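# Open both glued outer flaps of a cardboard box

## Task

Pull open the two glued-down outer flaps of the cardboard box so that, once released, each one stands upright or leans outward by itself, with the box still upright. Nothing may depend on the robot holding it at the end, and anything the robot is touching at the end must not settle by more than about a fingernail's width when left alone.

## Robot and tools

Robot: two six-joint arms, left_arm and right_arm, each with a parallel two-pad gripper. A flat block juts about 9 cm from the last joint's axis toward the gripper's -y side and rotates with the gripper. Cameras: cam_left_wrist and cam_right_wrist, each 672x504, both on the wrists.

Frame: results give poses in one shared scene frame. Origin on the table top midway between the arms, +z up, +x out over the table, left_arm on the +y side. The names left and right are arm names, not image sides. end_effector_position (metres) is the point between the pads; the fingertips extend 17.5 mm past it along the gripper's +z. The pads close and open along the gripper's x axis. Orientation is end_effector_quat_wxyz. Printed hand positions can be off, more so at long reach.

Tool execute_actions takes "actions", a list holding at most one item, plus an optional "pictures" boolean (camera images are included by default). An empty list only reports the state. An item with just "steps" (1 to 300) is a wait: no new command, it returns after that many 1/30 s steps counted from the previous result. An item with "rows" (1 to 15 rows) and "steps" (up to 15, default 15) is a motion; each row lasts one step and the final row repeats to fill the count. A refused call sends nothing.

Each row is a single flat list of 18 numbers, all in [-1, 1], covering both arms even if one stays still. Order: left_arm's six joint values (shoulder pan, shoulder lift, elbow, wrist 1, wrist 2, wrist 3), then left gripper position, force_limit, speed; then the same nine for right_arm. Joint values are offsets, not poses: 1.0 equals 1.989 rad, measured from the joint angles in the most recent result that lists them (before any such result, or for later calls within one reply, from where the arm is when the action begins), never from the previous row. So a row of zeros pulls the arm back to those reference angles; it is not a hold or a wait. Stated joint ranges, left_arm: pan -3.142..3.142, lift -6.283..6.283, elbow 0.000..3.142, wrists -6.283..6.283. right_arm: pan 0.000..6.283, lift -6.283..6.283, elbow -3.142..0.000, wrists -6.283..6.283. Real ends may differ by 0.010 rad; asking more than 0.010 rad beyond a stated end is refused, and a target past the real end is clipped, reported as "joint sent to its limit" (possibly about an earlier action). Per step each joint target stays within 0.575 rad of the measured angle, and targets are scaled back if they would move the gripper more than 100 mm from where it is. Motion lags commands by about 0.17 s, and large moves may be unfinished when the result arrives. Turning only wrist 3 swings the pad midpoint on a 25 mm circle.

Gripper numbers are absolute settings, not offsets. position: +1 fully open (50 mm gap), about -0.65 pads touching, -1 to grip (close until stopped). force_limit per pad: -1 about 20 N, 0 about 102 N, +1 about 185 N (actual can be up to 17 % more). speed of the gap: -1 20 mm/s, 0 85, +1 150. Repeat an arm's last three gripper numbers to leave it unchanged; a 0 is a real command. New force or speed only apply after position changes by at least 0.01; to soften a grip, open first.

Results: state line per arm with pose and velocities (m/s, rad/s); Joint positions and Joint velocities blocks (rad, rad/s) in column order; joint torques (offset, scaled, noisy, nonzero in free air); Wrist force and Wrist torque in the gripper's own axes, pointing from a contact back into the arm, offset up to about 4 N, noise up to 2.4 N, saturating near 50 N, "no reading" is harmless. object_status: 0 moving, 1 stopped while opening, 2 stopped while closing (a grip), 3 reached target or pads met (likely nothing held). A new position resets it to 0 briefly. After a grip at force_limit -1, status stays 2 even if the object slips out. Gap in mm is about (250 - position_measured) x 0.202. "joint command not followed" means the clearance check altered joint targets; HELD marks steps where a row was not sent. Brief tugs on held parts may occur.

Between calls the arms keep heading to the last row's target until they have nearly stopped or a step is HELD; after that only a new action pushes further.

zoom_image: {"camera": name, "region": [x0, y0, x1, y1]} in pixels of that camera's latest image, origin top-left, at most 504x504. show_instructions (no arguments) shows the reference pages. finished_scene: {"scene": current scene number}; it is final and reports success.

Avoid: contact torque reaching a joint's limit (133 N m shoulder and elbow, 24.9 N m wrists, held weight included) or any external force of 150 N: the arm halts for 10 s and yields. Motors heat while holding loads; MOTOR HOT warns from 70 °C, and at 85 °C brakes lock the arm until cool. Do not let the arms collide or press on each other, do not knock anything off the table, do not drop, slam or shove hard, and finish with the box upright and flaps resting open unaided.

Each tool is called after "Request:" by a JSON object that holds its "op" and its "data", one argument or row to a line.

Reference images:

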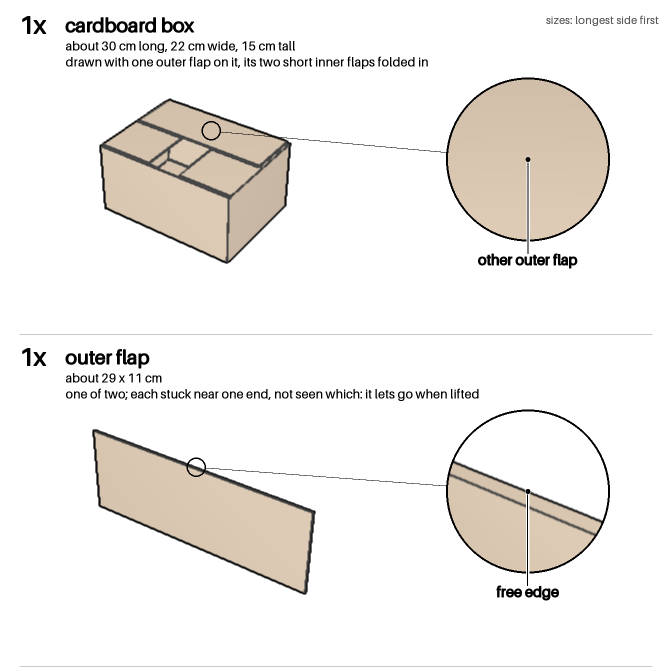

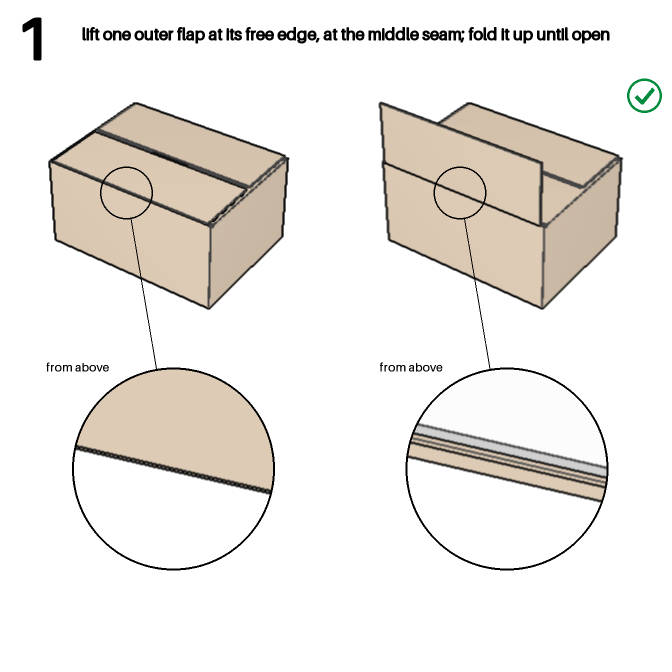

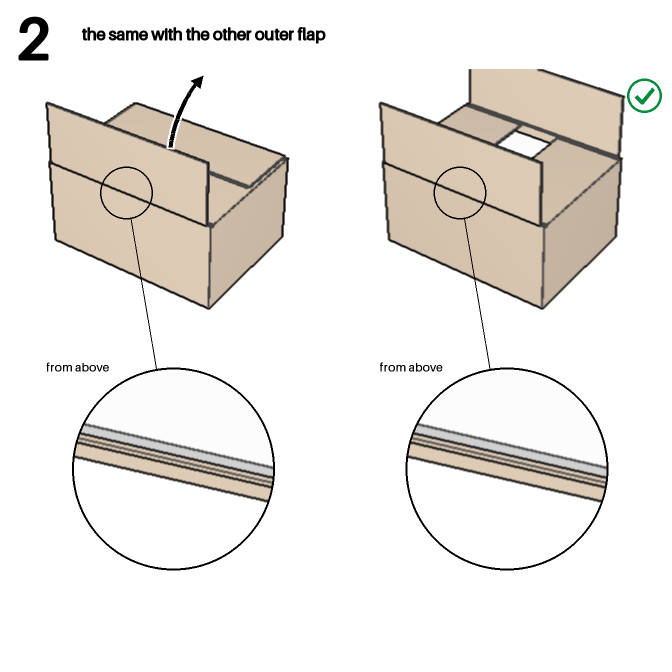

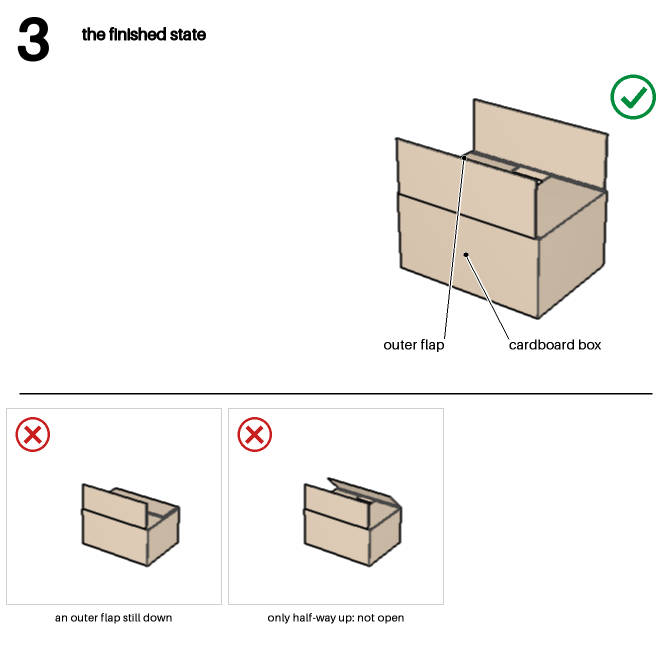

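## Session

Request:
{"op": "execute_actions", "data": {
  "actions": []
}}

Scene clock: 0.00 s of 4500.00 s.
left_arm: end_effector_position=(+0.3948, +0.6289, +0.1213) position_measured=3 object_status=3 end_effector_quat_wxyz=(-0.103, +0.985, -0.129, +0.055) end_effector_velocity=(+0.000, +0.000, +0.001) end_effector_angular_velocity=(-0.000, -0.001, +0.001) | right_arm: end_effector_position=(+0.0043, +0.0407, +0.2361) position_measured=136 object_status=3 end_effector_quat_wxyz=(+0.615, -0.482, +0.583, -0.222) end_effector_velocity=(-0.000, +0.000, -0.000) end_effector_angular_velocity=(+0.003, +0.001, +0.000)
Joint positions: left_arm=[-0.443 -2.033  2.479 -2.091 -1.348  1.54 ] | right_arm=[ 5.616 -1.663 -2.124 -2.214  0.544  0.29 ]
Joint velocities: left_arm=[ 0.001 -0.    -0.001 -0.    -0.     0.   ] | right_arm=[-0.    -0.     0.     0.001 -0.001  0.002]
Joint torques (N m, as the arm reports them, + toward a larger angle): no reading
Motor temperatures (°C, as the motors report them): left_arm=[22 20 22 29 25 27] | right_arm=[24 23 23 29 28 32]
Wrist force (N, on the end effector, along its own x y z axes, offset not removed): no reading
Wrist torque (N m, same axes, about the end effector's origin, offset not removed): no reading

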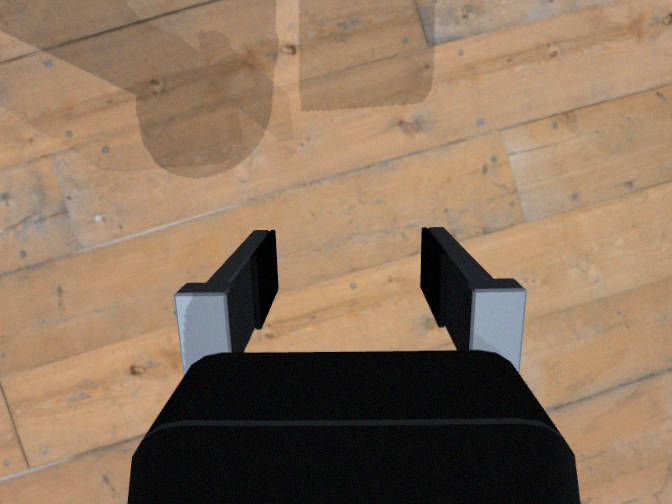

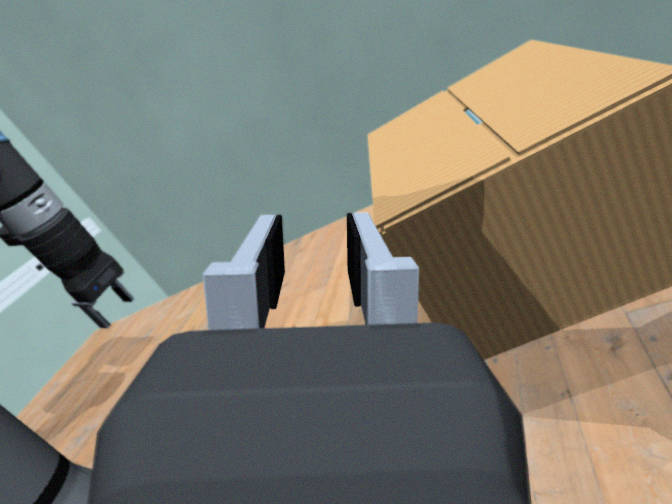

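Request:
{"op": "execute_actions", "data": {
  "actions": [
    {"rows":[[-0.1,0.298,-0.697,0.436,-0.112,0,1,0,0,0,0,0,0,0,0,0.1,0,0],[-0.1,0.298,-0.697,0.436,-0.112,0,1,0,0,0,0,0,0,0,0,0.1,0,0],[-0.1,0.298,-0.697,0.436,-0.112,0,1,0,0,0,0,0,0,0,0,0.1,0,0],[-0.1,0.298,-0.697,0.436,-0.112,0,1,0,0,0,0,0,0,0,0,0.1,0,0],[-0.1,0.298,-0.697,0.436,-0.112,0,1,0,0,0,0,0,0,0,0,0.1,0,0],[-0.1,0.298,-0.697,0.436,-0.112,0,1,0,0,0,0,0,0,0,0,0.1,0,0],[-0.1,0.298,-0.697,0.436,-0.112,0,1,0,0,0,0,0,0,0,0,0.1,0,0],[-0.1,0.298,-0.697,0.436,-0.112,0,1,0,0,0,0,0,0,0,0,0.1,0,0],[-0.1,0.298,-0.697,0.436,-0.112,0,1,0,0,0,0,0,0,0,0,0.1,0,0],[-0.1,0.298,-0.697,0.436,-0.112,0,1,0,0,0,0,0,0,0,0,0.1,0,0],[-0.397,0.298,-0.697,0.436,-0.112,0,1,0,0,0,0,0,0,0,0,0.1,0,0]],"steps":15}
  ],
  "pictures": false
}}

Request:
{"op": "execute_actions", "data": {
  "actions": [
    {"steps":60}
  ]
}}

Scene clock: 49.73 s of 4500.00 s.
left_arm: end_effector_position=(+0.4640, +0.4705, +0.1836) position_measured=3 object_status=3 end_effector_quat_wxyz=(-0.070, +0.955, -0.245, -0.151) end_effector_velocity=(+0.057, -0.380, +0.071) end_effector_angular_velocity=(-0.035, +0.082, -0.740) | right_arm: end_effector_position=(+0.0043, +0.0407, +0.2361) position_measured=138 object_status=3 end_effector_quat_wxyz=(+0.615, -0.482, +0.583, -0.222) end_effector_velocity=(+0.000, -0.000, -0.000) end_effector_angular_velocity=(-0.002, -0.001, -0.000)
Joint positions: left_arm=[-0.667 -1.605  1.903 -1.539 -1.518  1.54 ] | right_arm=[ 5.616 -1.663 -2.124 -2.214  0.544  0.29 ]
Joint velocities: left_arm=[-0.765  0.24  -0.428  0.241 -0.076 -0.   ] | right_arm=[-0.    -0.001 -0.001 -0.     0.    -0.   ]
Joint torques (N m, as the arm reports them, + toward a larger angle): left_arm=[ -2.86 -18.49 -40.8    0.84  -2.09  -0.08] | right_arm=[-1.58 22.83 14.72 -0.58 -0.23 -0.19]
Motor temperatures (°C, as the motors report them): left_arm=[22 20 22 29 25 27] | right_arm=[24 23 23 29 28 32]
Wrist force (N, on the end effector, along its own x y z axes, offset not removed): left_arm=[0.0 -0.9 -0.1] | right_arm=[-2.1 -0.7 0.1]
Wrist torque (N m, same axes, about the end effector's origin, offset not removed): left_arm=[0.12 -0.06 -0.03] | right_arm=[0.00 0.45 -0.01]
Steps of this call (steps 1 to 90: nothing new was sent; then 46.23 s passed at rest; steps 91 to 105: all 15 steps of this action). Readings (joint positions | what the end effector reports):
91: left_arm=[-0.443 -2.033 2.479 -2.091 -1.348 1.540] | right_arm=[5.616 -1.663 -2.124 -2.214 0.544 0.290] | left_arm position_measured=3 object_status=3 | right_arm position_measured=137 object_status=0
92: left_arm=[-0.446 -2.030 2.476 -2.088 -1.351 1.540] | right_arm=[5.616 -1.663 -2.124 -2.214 0.544 0.290] | left_arm position_measured=3 object_status=3 | right_arm position_measured=138 object_status=0
94: left_arm=[-0.480 -1.983 2.429 -2.040 -1.388 1.540] | right_arm=[5.616 -1.663 -2.124 -2.214 0.544 0.290] | left_arm position_measured=3 object_status=3 | right_arm position_measured=138 object_status=0
98: left_arm=[-0.549 -1.772 2.208 -1.819 -1.466 1.540] | right_arm=[5.616 -1.663 -2.124 -2.214 0.544 0.290] | left_arm position_measured=3 object_status=3 | right_arm position_measured=138 object_status=3
105: the state above

Scene clock: 51.73 s of 4500.00 s.
left_arm: end_effector_position=(+0.4430, +0.1138, +0.4448) position_measured=3 object_status=3 end_effector_quat_wxyz=(+0.000, +0.863, -0.505, +0.000) end_effector_velocity=(-0.000, -0.000, -0.000) end_effector_angular_velocity=(+0.001, +0.001, -0.001) | right_arm: end_effector_position=(+0.0043, +0.0407, +0.2361) position_measured=138 object_status=3 end_effector_quat_wxyz=(+0.615, -0.482, +0.583, -0.222) end_effector_velocity=(+0.001, -0.001, -0.001) end_effector_angular_velocity=(-0.004, -0.003, -0.001)
Joint positions: left_arm=[-1.232 -1.441  1.093 -1.224 -1.571  1.54 ] | right_arm=[ 5.616 -1.663 -2.124 -2.214  0.544  0.29 ]
Joint velocities: left_arm=[-0.001  0.     0.001  0.001 -0.    -0.   ] | right_arm=[-0.    -0.001 -0.003  0.     0.001 -0.001]
Joint torques (N m, as the arm reports them, + toward a larger angle): left_arm=[ -6.86 -25.28 -30.35  -1.46  -2.42  -0.12] | right_arm=[-2.04 22.66 15.94 -0.47 -0.53 -0.25]
Motor temperatures (°C, as the motors report them): left_arm=[22 20 22 29 25 27] | right_arm=[24 23 23 29 28 32]
Wrist force (N, on the end effector, along its own x y z axes, offset not removed): left_arm=[-1.5 -0.6 2.0] | right_arm=[-0.8 0.1 -1.6]
Wrist torque (N m, same axes, about the end effector's origin, offset not removed): left_arm=[0.09 0.07 0.40] | right_arm=[0.04 0.15 -0.06]
Steps of this call (steps 1 to 60: the robot went on to your last target). Readings (joint positions | what the end effector reports):
1: left_arm=[-0.692 -1.597 1.885 -1.527 -1.521 1.540] | right_arm=[5.616 -1.663 -2.124 -2.214 0.544 0.290] | left_arm position_measured=3 object_status=3 | right_arm position_measured=138 object_status=3
2: left_arm=[-0.716 -1.590 1.859 -1.511 -1.523 1.540] | right_arm=[5.616 -1.663 -2.124 -2.214 0.544 0.290] | left_arm position_measured=3 object_status=3 | right_arm position_measured=138 object_status=3
4: left_arm=[-0.763 -1.576 1.808 -1.484 -1.528 1.540] | right_arm=[5.616 -1.663 -2.124 -2.214 0.544 0.290] | left_arm position_measured=3 object_status=3 | right_arm position_measured=138 object_status=3
8: left_arm=[-0.849 -1.551 1.704 -1.436 -1.536 1.540] | right_arm=[5.616 -1.663 -2.124 -2.214 0.544 0.290] | left_arm position_measured=3 object_status=3 | right_arm position_measured=138 object_status=3
60: the state above
All arms were judged still, so your last target was given up. Only a new action makes them travel on or press farther. Fingers that are still opening or closing keep moving.

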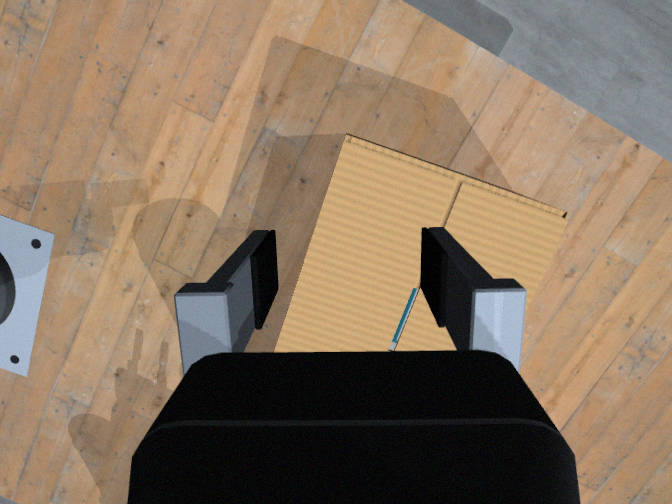

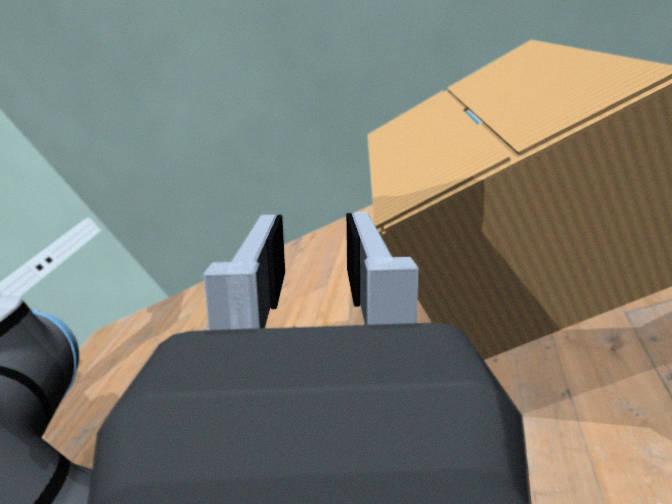

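Request:
{"op": "zoom_image", "data": {
  "camera": "cam_left_wrist",
  "region": [320, 110, 600, 360]
}}

Request:
{"op": "zoom_image", "data": {
  "camera": "cam_right_wrist",
  "region": [350, 30, 672, 270]
}}

Region (320, 110, 600, 360) of cam_left_wrist's 672x504 image, scaled by 1.800, with more detail than that image has; it fills the top 450 rows of this view, and the rest is white.

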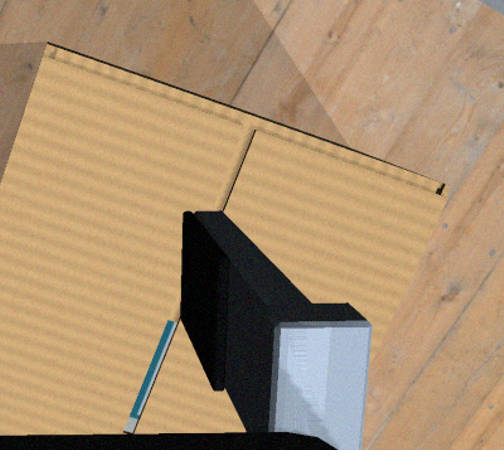

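Region (350, 30, 672, 270) of cam_right_wrist's 672x504 image, scaled by 1.565, with more detail than that image has; it fills the top 376 rows of this view, and the rest is white.

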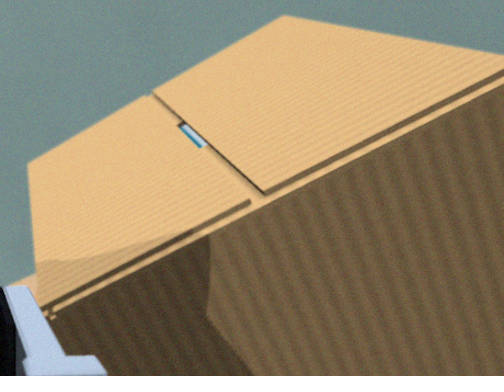

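Request:
{"op": "execute_actions", "data": {
  "actions": [
    {"rows":[[0.0246,0.0397,0.2469,-0.2861,0,0.2026,1,0,0,0,0,0,0,0,0,0.1,0,0]],"steps":15}
  ],
  "pictures": false
}}

Request:
{"op": "execute_actions", "data": {
  "actions": [
    {"steps":40}
  ]
}}

Scene clock: 76.83 s of 4500.00 s.
left_arm: end_effector_position=(+0.4853, +0.0816, +0.2583) position_measured=3 object_status=3 end_effector_quat_wxyz=(-0.001, +0.781, -0.625, -0.003) end_effector_velocity=(+0.034, +0.003, -0.307) end_effector_angular_velocity=(-0.029, -0.013, -0.480) | right_arm: end_effector_position=(+0.0043, +0.0407, +0.2361) position_measured=138 object_status=3 end_effector_quat_wxyz=(+0.615, -0.482, +0.583, -0.222) end_effector_velocity=(-0.000, +0.000, +0.000) end_effector_angular_velocity=(+0.001, +0.001, +0.000)
Joint positions: left_arm=[-1.191 -1.374  1.496 -1.687 -1.571  1.872] | right_arm=[ 5.616 -1.663 -2.124 -2.214  0.544  0.29 ]
Joint velocities: left_arm=[ 0.06   0.095  0.682 -0.809 -0.     0.541] | right_arm=[ 0.     0.001  0.001 -0.001 -0.     0.   ]
Joint torques (N m, as the arm reports them, + toward a larger angle): left_arm=[  4.51 -37.75 -31.65  -5.18  -0.2    3.75] | right_arm=[-2.25 21.89 15.64 -0.7  -0.73 -0.18]
Motor temperatures (°C, as the motors report them): left_arm=[22 20 22 29 25 27] | right_arm=[24 23 23 29 28 32]
Wrist force (N, on the end effector, along its own x y z axes, offset not removed): left_arm=[0.9 -4.7 6.8] | right_arm=[0.1 0.6 -0.1]
Wrist torque (N m, same axes, about the end effector's origin, offset not removed): left_arm=[-0.58 -0.14 0.26] | right_arm=[0.13 -0.07 -0.11]
Steps of this call (steps 1 to 90: nothing new was sent; then 21.60 s passed at rest; steps 91 to 105: all 15 steps of this action). Readings (joint positions | what the end effector reports):
91: left_arm=[-1.232 -1.441 1.093 -1.224 -1.571 1.540] | right_arm=[5.616 -1.663 -2.124 -2.214 0.544 0.290] | left_arm position_measured=3 object_status=3 | right_arm position_measured=138 object_status=3
92: left_arm=[-1.231 -1.439 1.096 -1.227 -1.571 1.543] | right_arm=[5.616 -1.663 -2.124 -2.214 0.544 0.290] | left_arm position_measured=3 object_status=3 | right_arm position_measured=138 object_status=3
94: left_arm=[-1.224 -1.428 1.141 -1.274 -1.571 1.584] | right_arm=[5.616 -1.663 -2.124 -2.214 0.544 0.290] | left_arm position_measured=3 object_status=3 | right_arm position_measured=138 object_status=3
98: left_arm=[-1.212 -1.407 1.274 -1.428 -1.571 1.692] | right_arm=[5.616 -1.663 -2.124 -2.214 0.544 0.290] | left_arm position_measured=3 object_status=3 | right_arm position_measured=138 object_status=3
105: the state above

Scene clock: 78.17 s of 4500.00 s.
left_arm: end_effector_position=(+0.4887, +0.0834, +0.2189) position_measured=3 object_status=3 end_effector_quat_wxyz=(-0.000, +0.761, -0.649, -0.000) end_effector_velocity=(-0.000, -0.000, +0.000) end_effector_angular_velocity=(-0.000, -0.000, -0.001) | right_arm: end_effector_position=(+0.0043, +0.0407, +0.2361) position_measured=138 object_status=3 end_effector_quat_wxyz=(+0.615, -0.482, +0.583, -0.222) end_effector_velocity=(+0.000, +0.000, +0.000) end_effector_angular_velocity=(-0.001, +0.000, +0.000)
Joint positions: left_arm=[-1.183 -1.362  1.584 -1.793 -1.571  1.943] | right_arm=[ 5.616 -1.663 -2.124 -2.214  0.544  0.29 ]
Joint velocities: left_arm=[-0.001 -0.    -0.    -0.    -0.    -0.   ] | right_arm=[-0.     0.001  0.     0.    -0.    -0.002]
Joint torques (N m, as the arm reports them, + toward a larger angle): left_arm=[  6.23 -29.85 -18.51  -4.65   2.59   2.21] | right_arm=[-1.1  23.29 15.34 -0.76 -0.37 -0.07]
Motor temperatures (°C, as the motors report them): left_arm=[22 20 22 29 25 27] | right_arm=[24 23 23 29 28 32]
Wrist force (N, on the end effector, along its own x y z axes, offset not removed): left_arm=[-3.8 -0.4 3.1] | right_arm=[-0.2 1.8 -0.8]
Wrist torque (N m, same axes, about the end effector's origin, offset not removed): left_arm=[0.07 0.50 0.38] | right_arm=[0.41 0.07 0.05]
Steps of this call (steps 1 to 30: the robot went on to your last target; steps 31 to 40: nothing new was sent). Readings (joint positions | what the end effector reports):
1: left_arm=[-1.189 -1.371 1.516 -1.711 -1.571 1.888] | right_arm=[5.616 -1.663 -2.124 -2.214 0.544 0.290] | left_arm position_measured=3 object_status=3 | right_arm position_measured=138 object_status=3
2: left_arm=[-1.188 -1.369 1.532 -1.730 -1.571 1.901] | right_arm=[5.616 -1.663 -2.124 -2.214 0.544 0.290] | left_arm position_measured=3 object_status=3 | right_arm position_measured=138 object_status=3
4: left_arm=[-1.186 -1.366 1.553 -1.756 -1.571 1.918] | right_arm=[5.616 -1.663 -2.124 -2.214 0.544 0.290] | left_arm position_measured=3 object_status=3 | right_arm position_measured=138 object_status=3
8: left_arm=[-1.184 -1.363 1.573 -1.780 -1.571 1.934] | right_arm=[5.616 -1.663 -2.124 -2.214 0.544 0.290] | left_arm position_measured=3 object_status=3 | right_arm position_measured=138 object_status=3
40: the state above
All arms were judged still, so your last target was given up. Only a new action makes them travel on or press farther. Fingers that are still opening or closing keep moving.

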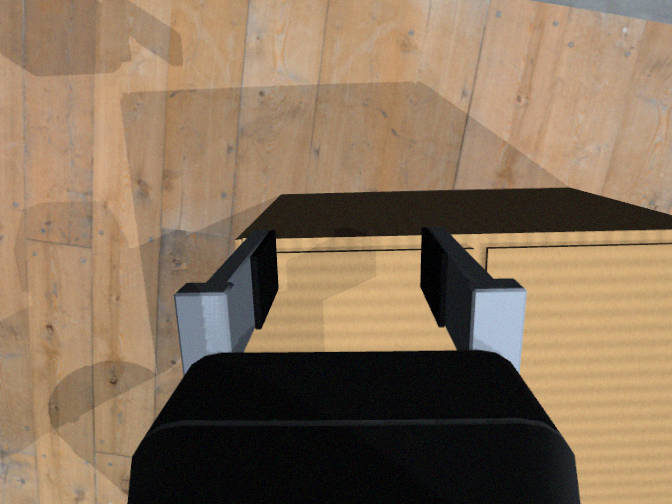

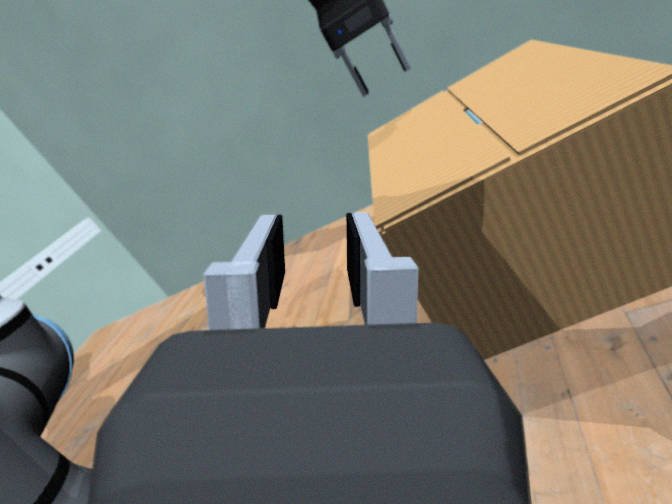

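Request:
{"op": "execute_actions", "data": {
  "actions": [
    {"rows":[[-0.1483,-0.0093,0.0377,-0.0282,0,-0.1528,1,0,0,0,0,0,0,0,0,0.1,0,0]],"steps":15}
  ],
  "pictures": false
}}

Request:
{"op": "execute_actions", "data": {
  "actions": [
    {"steps":30}
  ]
}}

Scene clock: 98.10 s of 4500.00 s.
left_arm: end_effector_position=(+0.3571, +0.0031, +0.2004) position_measured=3 object_status=3 end_effector_quat_wxyz=(-0.000, +0.763, -0.646, -0.000) end_effector_velocity=(-0.097, -0.044, -0.010) end_effector_angular_velocity=(-0.001, -0.000, +0.004) | right_arm: end_effector_position=(+0.0043, +0.0407, +0.2361) position_measured=138 object_status=3 end_effector_quat_wxyz=(+0.615, -0.482, +0.583, -0.222) end_effector_velocity=(-0.000, +0.000, -0.000) end_effector_angular_velocity=(-0.001, -0.001, +0.001)
Joint positions: left_arm=[-1.454 -1.379  1.654 -1.845 -1.571  1.664] | right_arm=[ 5.616 -1.663 -2.124 -2.214  0.544  0.29 ]
Joint velocities: left_arm=[-0.188 -0.011  0.041 -0.031 -0.    -0.192] | right_arm=[ 0.    -0.001  0.     0.    -0.001 -0.001]
Joint torques (N m, as the arm reports them, + toward a larger angle): left_arm=[ -1.36 -42.83 -18.79  -4.72  -1.65  -2.65] | right_arm=[-2.56 22.7  16.7  -0.62 -0.55  0.08]
Motor temperatures (°C, as the motors report them): left_arm=[22 20 22 29 25 27] | right_arm=[24 23 23 29 28 32]
Wrist force (N, on the end effector, along its own x y z axes, offset not removed): left_arm=[-1.3 1.9 3.1] | right_arm=[-1.2 -1.5 1.0]
Wrist torque (N m, same axes, about the end effector's origin, offset not removed): left_arm=[0.28 -0.01 0.08] | right_arm=[-0.18 0.24 -0.10]
Steps of this call (steps 1 to 90: nothing new was sent; then 16.43 s passed at rest; steps 91 to 105: all 15 steps of this action). Readings (joint positions | what the end effector reports):
91: left_arm=[-1.183 -1.362 1.584 -1.793 -1.571 1.943] | right_arm=[5.616 -1.663 -2.124 -2.214 0.544 0.290] | left_arm position_measured=3 object_status=3 | right_arm position_measured=138 object_status=3
92: left_arm=[-1.186 -1.362 1.587 -1.795 -1.571 1.940] | right_arm=[5.616 -1.663 -2.124 -2.214 0.544 0.290] | left_arm position_measured=3 object_status=3 | right_arm position_measured=138 object_status=3
94: left_arm=[-1.228 -1.366 1.602 -1.806 -1.571 1.898] | right_arm=[5.616 -1.663 -2.124 -2.214 0.544 0.290] | left_arm position_measured=3 object_status=3 | right_arm position_measured=138 object_status=3
98: left_arm=[-1.339 -1.372 1.628 -1.826 -1.571 1.783] | right_arm=[5.616 -1.663 -2.124 -2.214 0.544 0.290] | left_arm position_measured=3 object_status=3 | right_arm position_measured=138 object_status=3
105: the state above

Scene clock: 99.10 s of 4500.00 s.
left_arm: end_effector_position=(+0.3447, -0.0023, +0.1990) position_measured=3 object_status=3 end_effector_quat_wxyz=(-0.000, +0.763, -0.646, -0.000) end_effector_velocity=(+0.000, -0.001, +0.001) end_effector_angular_velocity=(-0.001, -0.000, +0.002) | right_arm: end_effector_position=(+0.0043, +0.0407, +0.2361) position_measured=138 object_status=3 end_effector_quat_wxyz=(+0.615, -0.482, +0.583, -0.222) end_effector_velocity=(-0.000, +0.000, -0.000) end_effector_angular_velocity=(+0.003, +0.001, +0.000)
Joint positions: left_arm=[-1.478 -1.38   1.659 -1.849 -1.571  1.639] | right_arm=[ 5.616 -1.663 -2.124 -2.214  0.544  0.29 ]
Joint velocities: left_arm=[-0.    -0.    -0.002  0.001 -0.    -0.002] | right_arm=[-0.    -0.001  0.     0.001 -0.001  0.003]
Joint torques (N m, as the arm reports them, + toward a larger angle): left_arm=[ -6.75 -43.2  -17.92  -4.52  -1.2   -1.92] | right_arm=[-0.52 23.17 16.55 -0.56 -0.27 -0.22]
Motor temperatures (°C, as the motors report them): left_arm=[22 20 22 29 25 27] | right_arm=[24 23 23 29 28 32]
Wrist force (N, on the end effector, along its own x y z axes, offset not removed): left_arm=[-2.0 0.7 0.8] | right_arm=[0.5 -2.2 0.4]
Wrist torque (N m, same axes, about the end effector's origin, offset not removed): left_arm=[0.20 0.51 0.23] | right_arm=[-0.39 -0.21 -0.03]
Steps of this call (steps 1 to 30: the robot went on to your last target). Readings (joint positions | what the end effector reports):
1: left_arm=[-1.460 -1.379 1.655 -1.846 -1.571 1.658] | right_arm=[5.616 -1.663 -2.124 -2.214 0.544 0.290] | left_arm position_measured=3 object_status=3 | right_arm position_measured=138 object_status=3
2: left_arm=[-1.464 -1.379 1.656 -1.847 -1.571 1.654] | right_arm=[5.616 -1.663 -2.124 -2.214 0.544 0.290] | left_arm position_measured=3 object_status=3 | right_arm position_measured=138 object_status=3
4: left_arm=[-1.470 -1.380 1.657 -1.848 -1.571 1.648] | right_arm=[5.616 -1.663 -2.124 -2.214 0.544 0.290] | left_arm position_measured=3 object_status=3 | right_arm position_measured=138 object_status=3
8: left_arm=[-1.475 -1.380 1.659 -1.849 -1.571 1.642] | right_arm=[5.616 -1.663 -2.124 -2.214 0.544 0.290] | left_arm position_measured=3 object_status=3 | right_arm position_measured=138 object_status=3
30: the state above
All arms were judged still, so your last target was given up. Only a new action makes them travel on or press farther. Fingers that are still opening or closing keep moving.

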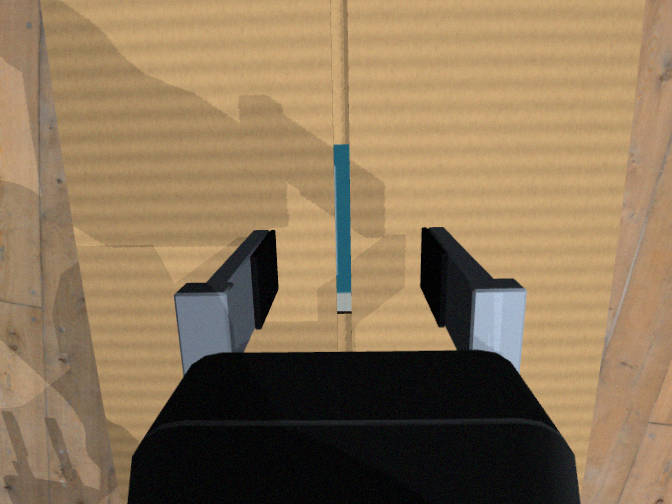

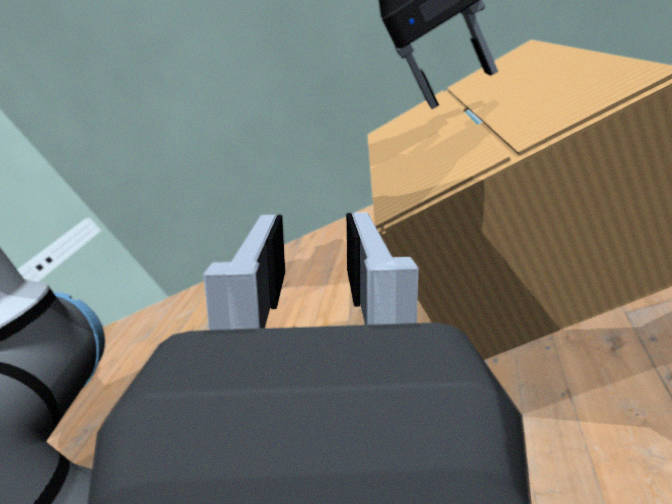

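Request:
{"op": "zoom_image", "data": {
  "camera": "cam_right_wrist",
  "region": [370, 0, 540, 140]
}}

Request:
{"op": "zoom_image", "data": {
  "camera": "cam_left_wrist",
  "region": [230, 200, 470, 350]
}}

Region (370, 0, 540, 140) of cam_right_wrist's 672x504 image, scaled by 2.965, with more detail than that image has; it fills the top 415 rows of this view, and the rest is white.

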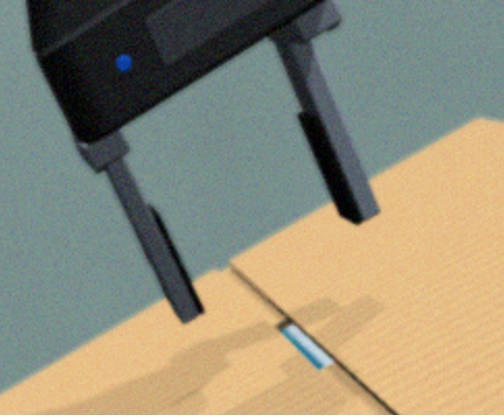

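Region (230, 200, 470, 350) of cam_left_wrist's 672x504 image, scaled by 2.100, with more detail than that image has; it fills the top 315 rows of this view, and the rest is white.

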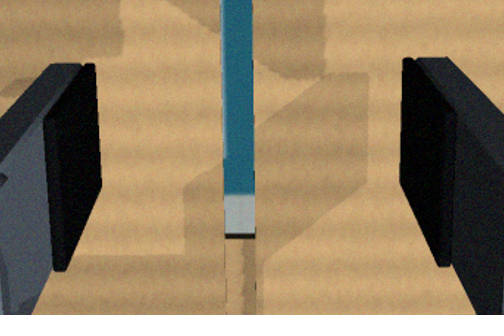

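Request:
{"op": "execute_actions", "data": {
  "actions": [
    {"rows":[[0,-0.0432,0.1114,-0.2195,0,0,1,0,0,0,0,0,0,0,0,0.1,0,0]],"steps":15}
  ],
  "pictures": false
}}

Request:
{"op": "execute_actions", "data": {
  "actions": [
    {"steps":30}
  ]
}}

Scene clock: 141.80 s of 4500.00 s.
left_arm: end_effector_position=(+0.3492, -0.0215, +0.1954) position_measured=3 object_status=3 end_effector_quat_wxyz=(+0.082, +0.756, -0.640, +0.112) end_effector_velocity=(+0.005, -0.017, +0.008) end_effector_angular_velocity=(-0.153, -0.036, +0.001) | right_arm: end_effector_position=(+0.0043, +0.0407, +0.2361) position_measured=138 object_status=3 end_effector_quat_wxyz=(+0.615, -0.482, +0.583, -0.222) end_effector_velocity=(+0.000, -0.000, -0.000) end_effector_angular_velocity=(+0.000, +0.001, -0.001)
Joint positions: left_arm=[-1.478 -1.463  1.871 -2.258 -1.571  1.639] | right_arm=[ 5.616 -1.663 -2.124 -2.214  0.544  0.29 ]
Joint velocities: left_arm=[ 0.001 -0.025  0.08  -0.212 -0.     0.   ] | right_arm=[ 0.     0.001 -0.     0.     0.001 -0.   ]
Joint torques (N m, as the arm reports them, + toward a larger angle): left_arm=[  2.08 -38.8  -17.98  -4.91   0.11  -1.72] | right_arm=[-3.16 22.02 14.95 -0.63 -0.49 -0.38]
Motor temperatures (°C, as the motors report them): left_arm=[22 20 22 29 25 27] | right_arm=[24 23 23 29 28 32]
Wrist force (N, on the end effector, along its own x y z axes, offset not removed): left_arm=[1.2 0.3 2.6] | right_arm=[1.0 -2.2 -1.0]
Wrist torque (N m, same axes, about the end effector's origin, offset not removed): left_arm=[0.06 -0.50 0.00] | right_arm=[-0.39 -0.14 -0.16]
Steps of this call (steps 1 to 90: nothing new was sent; then 39.20 s passed at rest; steps 91 to 105: all 15 steps of this action). Readings (joint positions | what the end effector reports):
91: left_arm=[-1.478 -1.380 1.659 -1.849 -1.571 1.639] | right_arm=[5.616 -1.663 -2.124 -2.214 0.544 0.290] | left_arm position_measured=3 object_status=3 | right_arm position_measured=138 object_status=3
92: left_arm=[-1.478 -1.383 1.663 -1.853 -1.571 1.639] | right_arm=[5.616 -1.663 -2.124 -2.214 0.544 0.290] | left_arm position_measured=3 object_status=3 | right_arm position_measured=138 object_status=3
94: left_arm=[-1.478 -1.410 1.708 -1.901 -1.571 1.639] | right_arm=[5.616 -1.663 -2.124 -2.214 0.544 0.290] | left_arm position_measured=3 object_status=3 | right_arm position_measured=138 object_status=3
98: left_arm=[-1.478 -1.446 1.819 -2.115 -1.571 1.639] | right_arm=[5.616 -1.663 -2.124 -2.214 0.544 0.290] | left_arm position_measured=3 object_status=3 | right_arm position_measured=138 object_status=3
105: the state above

Scene clock: 142.80 s of 4500.00 s.
left_arm: end_effector_position=(+0.3498, -0.0237, +0.1966) position_measured=3 object_status=3 end_effector_quat_wxyz=(+0.089, +0.755, -0.639, +0.120) end_effector_velocity=(+0.000, +0.000, -0.000) end_effector_angular_velocity=(+0.000, -0.000, +0.000) | right_arm: end_effector_position=(+0.0043, +0.0407, +0.2361) position_measured=138 object_status=3 end_effector_quat_wxyz=(+0.615, -0.482, +0.583, -0.222) end_effector_velocity=(-0.000, +0.000, +0.000) end_effector_angular_velocity=(+0.001, +0.002, -0.000)
Joint positions: left_arm=[-1.478 -1.466  1.881 -2.286 -1.571  1.639] | right_arm=[ 5.616 -1.663 -2.124 -2.214  0.544  0.29 ]
Joint velocities: left_arm=[ 0.001  0.     0.001 -0.     0.     0.001] | right_arm=[-0.     0.     0.001  0.001  0.    -0.001]
Joint torques (N m, as the arm reports them, + toward a larger angle): left_arm=[  6.49 -38.36 -17.65  -5.06   0.16  -1.15] | right_arm=[-1.3  23.25 15.01 -0.51 -0.62 -0.31]
Motor temperatures (°C, as the motors report them): left_arm=[22 20 22 29 25 27] | right_arm=[24 23 23 29 28 32]
Wrist force (N, on the end effector, along its own x y z axes, offset not removed): left_arm=[-2.3 -1.7 0.6] | right_arm=[-1.0 -1.9 2.1]
Wrist torque (N m, same axes, about the end effector's origin, offset not removed): left_arm=[-0.34 0.38 0.22] | right_arm=[-0.11 0.17 -0.11]
Steps of this call (steps 1 to 30: the robot went on to your last target). Readings (joint positions | what the end effector reports):
1: left_arm=[-1.478 -1.464 1.873 -2.265 -1.571 1.639] | right_arm=[5.616 -1.663 -2.124 -2.214 0.544 0.290] | left_arm position_measured=3 object_status=3 | right_arm position_measured=138 object_status=3
2: left_arm=[-1.478 -1.464 1.875 -2.269 -1.571 1.639] | right_arm=[5.616 -1.663 -2.124 -2.214 0.544 0.290] | left_arm position_measured=3 object_status=3 | right_arm position_measured=138 object_status=3
4: left_arm=[-1.478 -1.465 1.877 -2.276 -1.571 1.639] | right_arm=[5.616 -1.663 -2.124 -2.214 0.544 0.290] | left_arm position_measured=3 object_status=3 | right_arm position_measured=138 object_status=3
8: left_arm=[-1.478 -1.466 1.880 -2.282 -1.571 1.639] | right_arm=[5.616 -1.663 -2.124 -2.214 0.544 0.290] | left_arm position_measured=3 object_status=3 | right_arm position_measured=138 object_status=3
30: the state above
All arms were judged still, so your last target was given up. Only a new action makes them travel on or press farther. Fingers that are still opening or closing keep moving.

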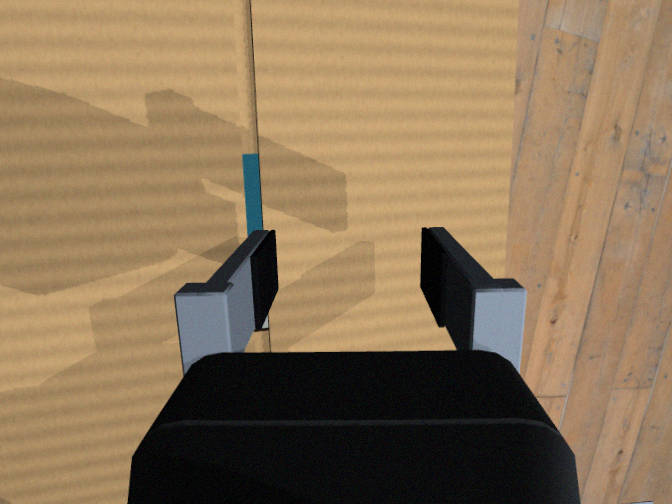

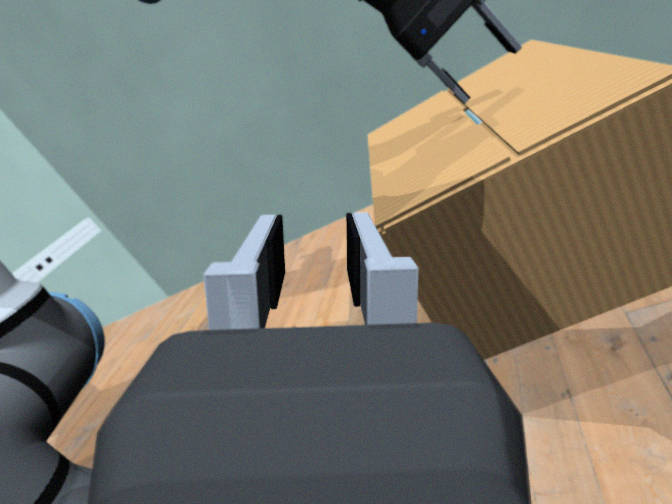

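Request:
{"op": "execute_actions", "data": {
  "actions": [
    {"rows":[[0,0.006,0.0101,-0.016,0,0,1,0,0,0,0,0,0,0,0,0.1,0,0]],"steps":15}
  ],
  "pictures": false
}}

Request:
{"op": "execute_actions", "data": {
  "actions": [
    {"steps":15}
  ]
}}

Request:
{"op": "zoom_image", "data": {
  "camera": "cam_right_wrist",
  "region": [400, 20, 540, 150]
}}

Scene clock: 158.97 s of 4500.00 s.
left_arm: end_effector_position=(+0.3497, -0.0235, +0.1850) position_measured=3 object_status=3 end_effector_quat_wxyz=(+0.088, +0.755, -0.639, +0.120) end_effector_velocity=(-0.001, +0.000, -0.004) end_effector_angular_velocity=(+0.002, +0.000, -0.001) | right_arm: end_effector_position=(+0.0043, +0.0407, +0.2361) position_measured=138 object_status=3 end_effector_quat_wxyz=(+0.615, -0.482, +0.583, -0.222) end_effector_velocity=(-0.001, +0.000, +0.000) end_effector_angular_velocity=(+0.001, +0.001, +0.001)
Joint positions: left_arm=[-1.478 -1.455  1.9   -2.316 -1.571  1.639] | right_arm=[ 5.616 -1.663 -2.124 -2.214  0.544  0.29 ]
Joint velocities: left_arm=[-0.001  0.003  0.006 -0.008  0.     0.   ] | right_arm=[ 0.     0.     0.001  0.001 -0.    -0.001]
Joint torques (N m, as the arm reports them, + toward a larger angle): left_arm=[  4.14 -23.96 -16.44  -5.49   0.09   0.17] | right_arm=[-2.16 23.01 14.75 -0.68 -0.76 -0.43]
Motor temperatures (°C, as the motors report them): left_arm=[22 21 22 29 25 27] | right_arm=[24 23 23 29 28 32]
Wrist force (N, on the end effector, along its own x y z axes, offset not removed): left_arm=[-1.4 -0.5 2.5] | right_arm=[-1.9 -0.6 -0.7]
Wrist torque (N m, same axes, about the end effector's origin, offset not removed): left_arm=[-0.22 0.33 0.02] | right_arm=[-0.01 0.51 -0.10]
Steps of this call (steps 1 to 90: nothing new was sent; then 12.67 s passed at rest; steps 91 to 105: all 15 steps of this action). Readings (joint positions | what the end effector reports):
91: left_arm=[-1.478 -1.466 1.881 -2.286 -1.571 1.639] | right_arm=[5.616 -1.663 -2.124 -2.214 0.544 0.290] | left_arm position_measured=3 object_status=3 | right_arm position_measured=138 object_status=3
92: left_arm=[-1.478 -1.465 1.882 -2.288 -1.571 1.639] | right_arm=[5.616 -1.663 -2.124 -2.214 0.544 0.290] | left_arm position_measured=3 object_status=3 | right_arm position_measured=138 object_status=3
94: left_arm=[-1.478 -1.461 1.889 -2.298 -1.571 1.639] | right_arm=[5.616 -1.663 -2.124 -2.214 0.544 0.290] | left_arm position_measured=3 object_status=3 | right_arm position_measured=138 object_status=3
98: left_arm=[-1.478 -1.457 1.897 -2.311 -1.571 1.639] | right_arm=[5.616 -1.663 -2.124 -2.214 0.544 0.290] | left_arm position_measured=3 object_status=3 | right_arm position_measured=138 object_status=3
105: the state above

Scene clock: 159.47 s of 4500.00 s.
left_arm: end_effector_position=(+0.3497, -0.0235, +0.1846) position_measured=3 object_status=3 end_effector_quat_wxyz=(+0.088, +0.755, -0.639, +0.120) end_effector_velocity=(+0.001, +0.001, -0.001) end_effector_angular_velocity=(+0.002, +0.000, +0.003) | right_arm: end_effector_position=(+0.0043, +0.0407, +0.2361) position_measured=138 object_status=3 end_effector_quat_wxyz=(+0.615, -0.482, +0.583, -0.222) end_effector_velocity=(+0.001, -0.000, -0.001) end_effector_angular_velocity=(-0.002, -0.002, +0.000)
Joint positions: left_arm=[-1.478 -1.454  1.901 -2.318 -1.571  1.639] | right_arm=[ 5.616 -1.663 -2.124 -2.214  0.544  0.29 ]
Joint velocities: left_arm=[ 0.003  0.     0.001  0.     0.    -0.   ] | right_arm=[-0.    -0.001 -0.002  0.001 -0.    -0.001]
Joint torques (N m, as the arm reports them, + toward a larger angle): left_arm=[  4.01 -24.59 -17.31  -5.16   0.13   0.29] | right_arm=[-1.74 21.86 15.35 -0.5  -0.56  0.12]
Motor temperatures (°C, as the motors report them): left_arm=[22 21 22 29 25 27] | right_arm=[24 23 23 29 28 32]
Wrist force (N, on the end effector, along its own x y z axes, offset not removed): left_arm=[5.8 -3.9 1.9] | right_arm=[1.1 -3.3 2.6]
Wrist torque (N m, same axes, about the end effector's origin, offset not removed): left_arm=[-0.38 -0.85 -0.11] | right_arm=[-0.36 -0.12 -0.25]
Steps of this call (steps 1 to 15: the robot went on to your last target). Readings (joint positions | what the end effector reports):
1: left_arm=[-1.478 -1.454 1.900 -2.317 -1.571 1.639] | right_arm=[5.616 -1.663 -2.124 -2.214 0.544 0.290] | left_arm position_measured=3 object_status=3 | right_arm position_measured=138 object_status=3
2: left_arm=[-1.478 -1.454 1.901 -2.317 -1.571 1.639] | right_arm=[5.616 -1.663 -2.124 -2.214 0.544 0.290] | left_arm position_measured=3 object_status=3 | right_arm position_measured=138 object_status=3
4: left_arm=[-1.478 -1.454 1.901 -2.317 -1.571 1.639] | right_arm=[5.616 -1.663 -2.124 -2.214 0.544 0.290] | left_arm position_measured=3 object_status=3 | right_arm position_measured=138 object_status=3
8: left_arm=[-1.478 -1.454 1.901 -2.317 -1.571 1.639] | right_arm=[5.616 -1.663 -2.124 -2.214 0.544 0.290] | left_arm position_measured=3 object_status=3 | right_arm position_measured=138 object_status=3
15: the state above
All arms were judged still, so your last target was given up. Only a new action makes them travel on or press farther. Fingers that are still opening or closing keep moving.

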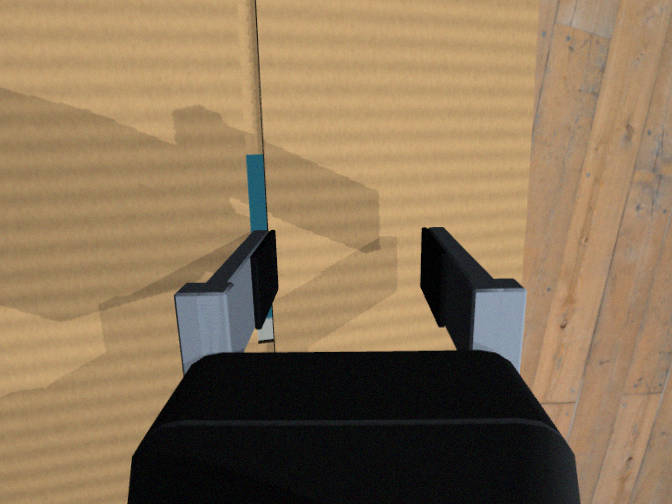

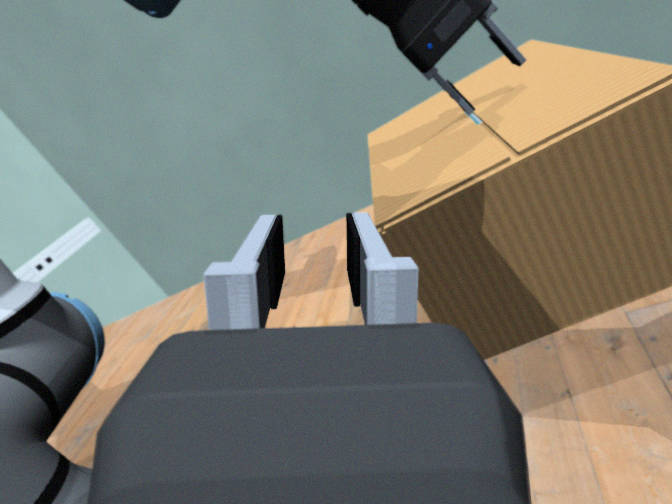

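Region (400, 20, 540, 150) of cam_right_wrist's 672x504 image, scaled by 3.600, with more detail than that image has; it fills the top 468 rows of this view, and the rest is white.

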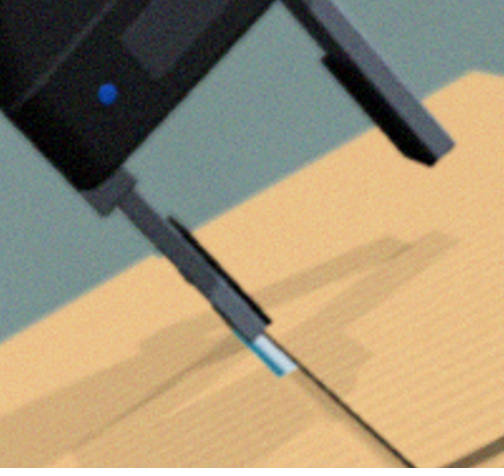

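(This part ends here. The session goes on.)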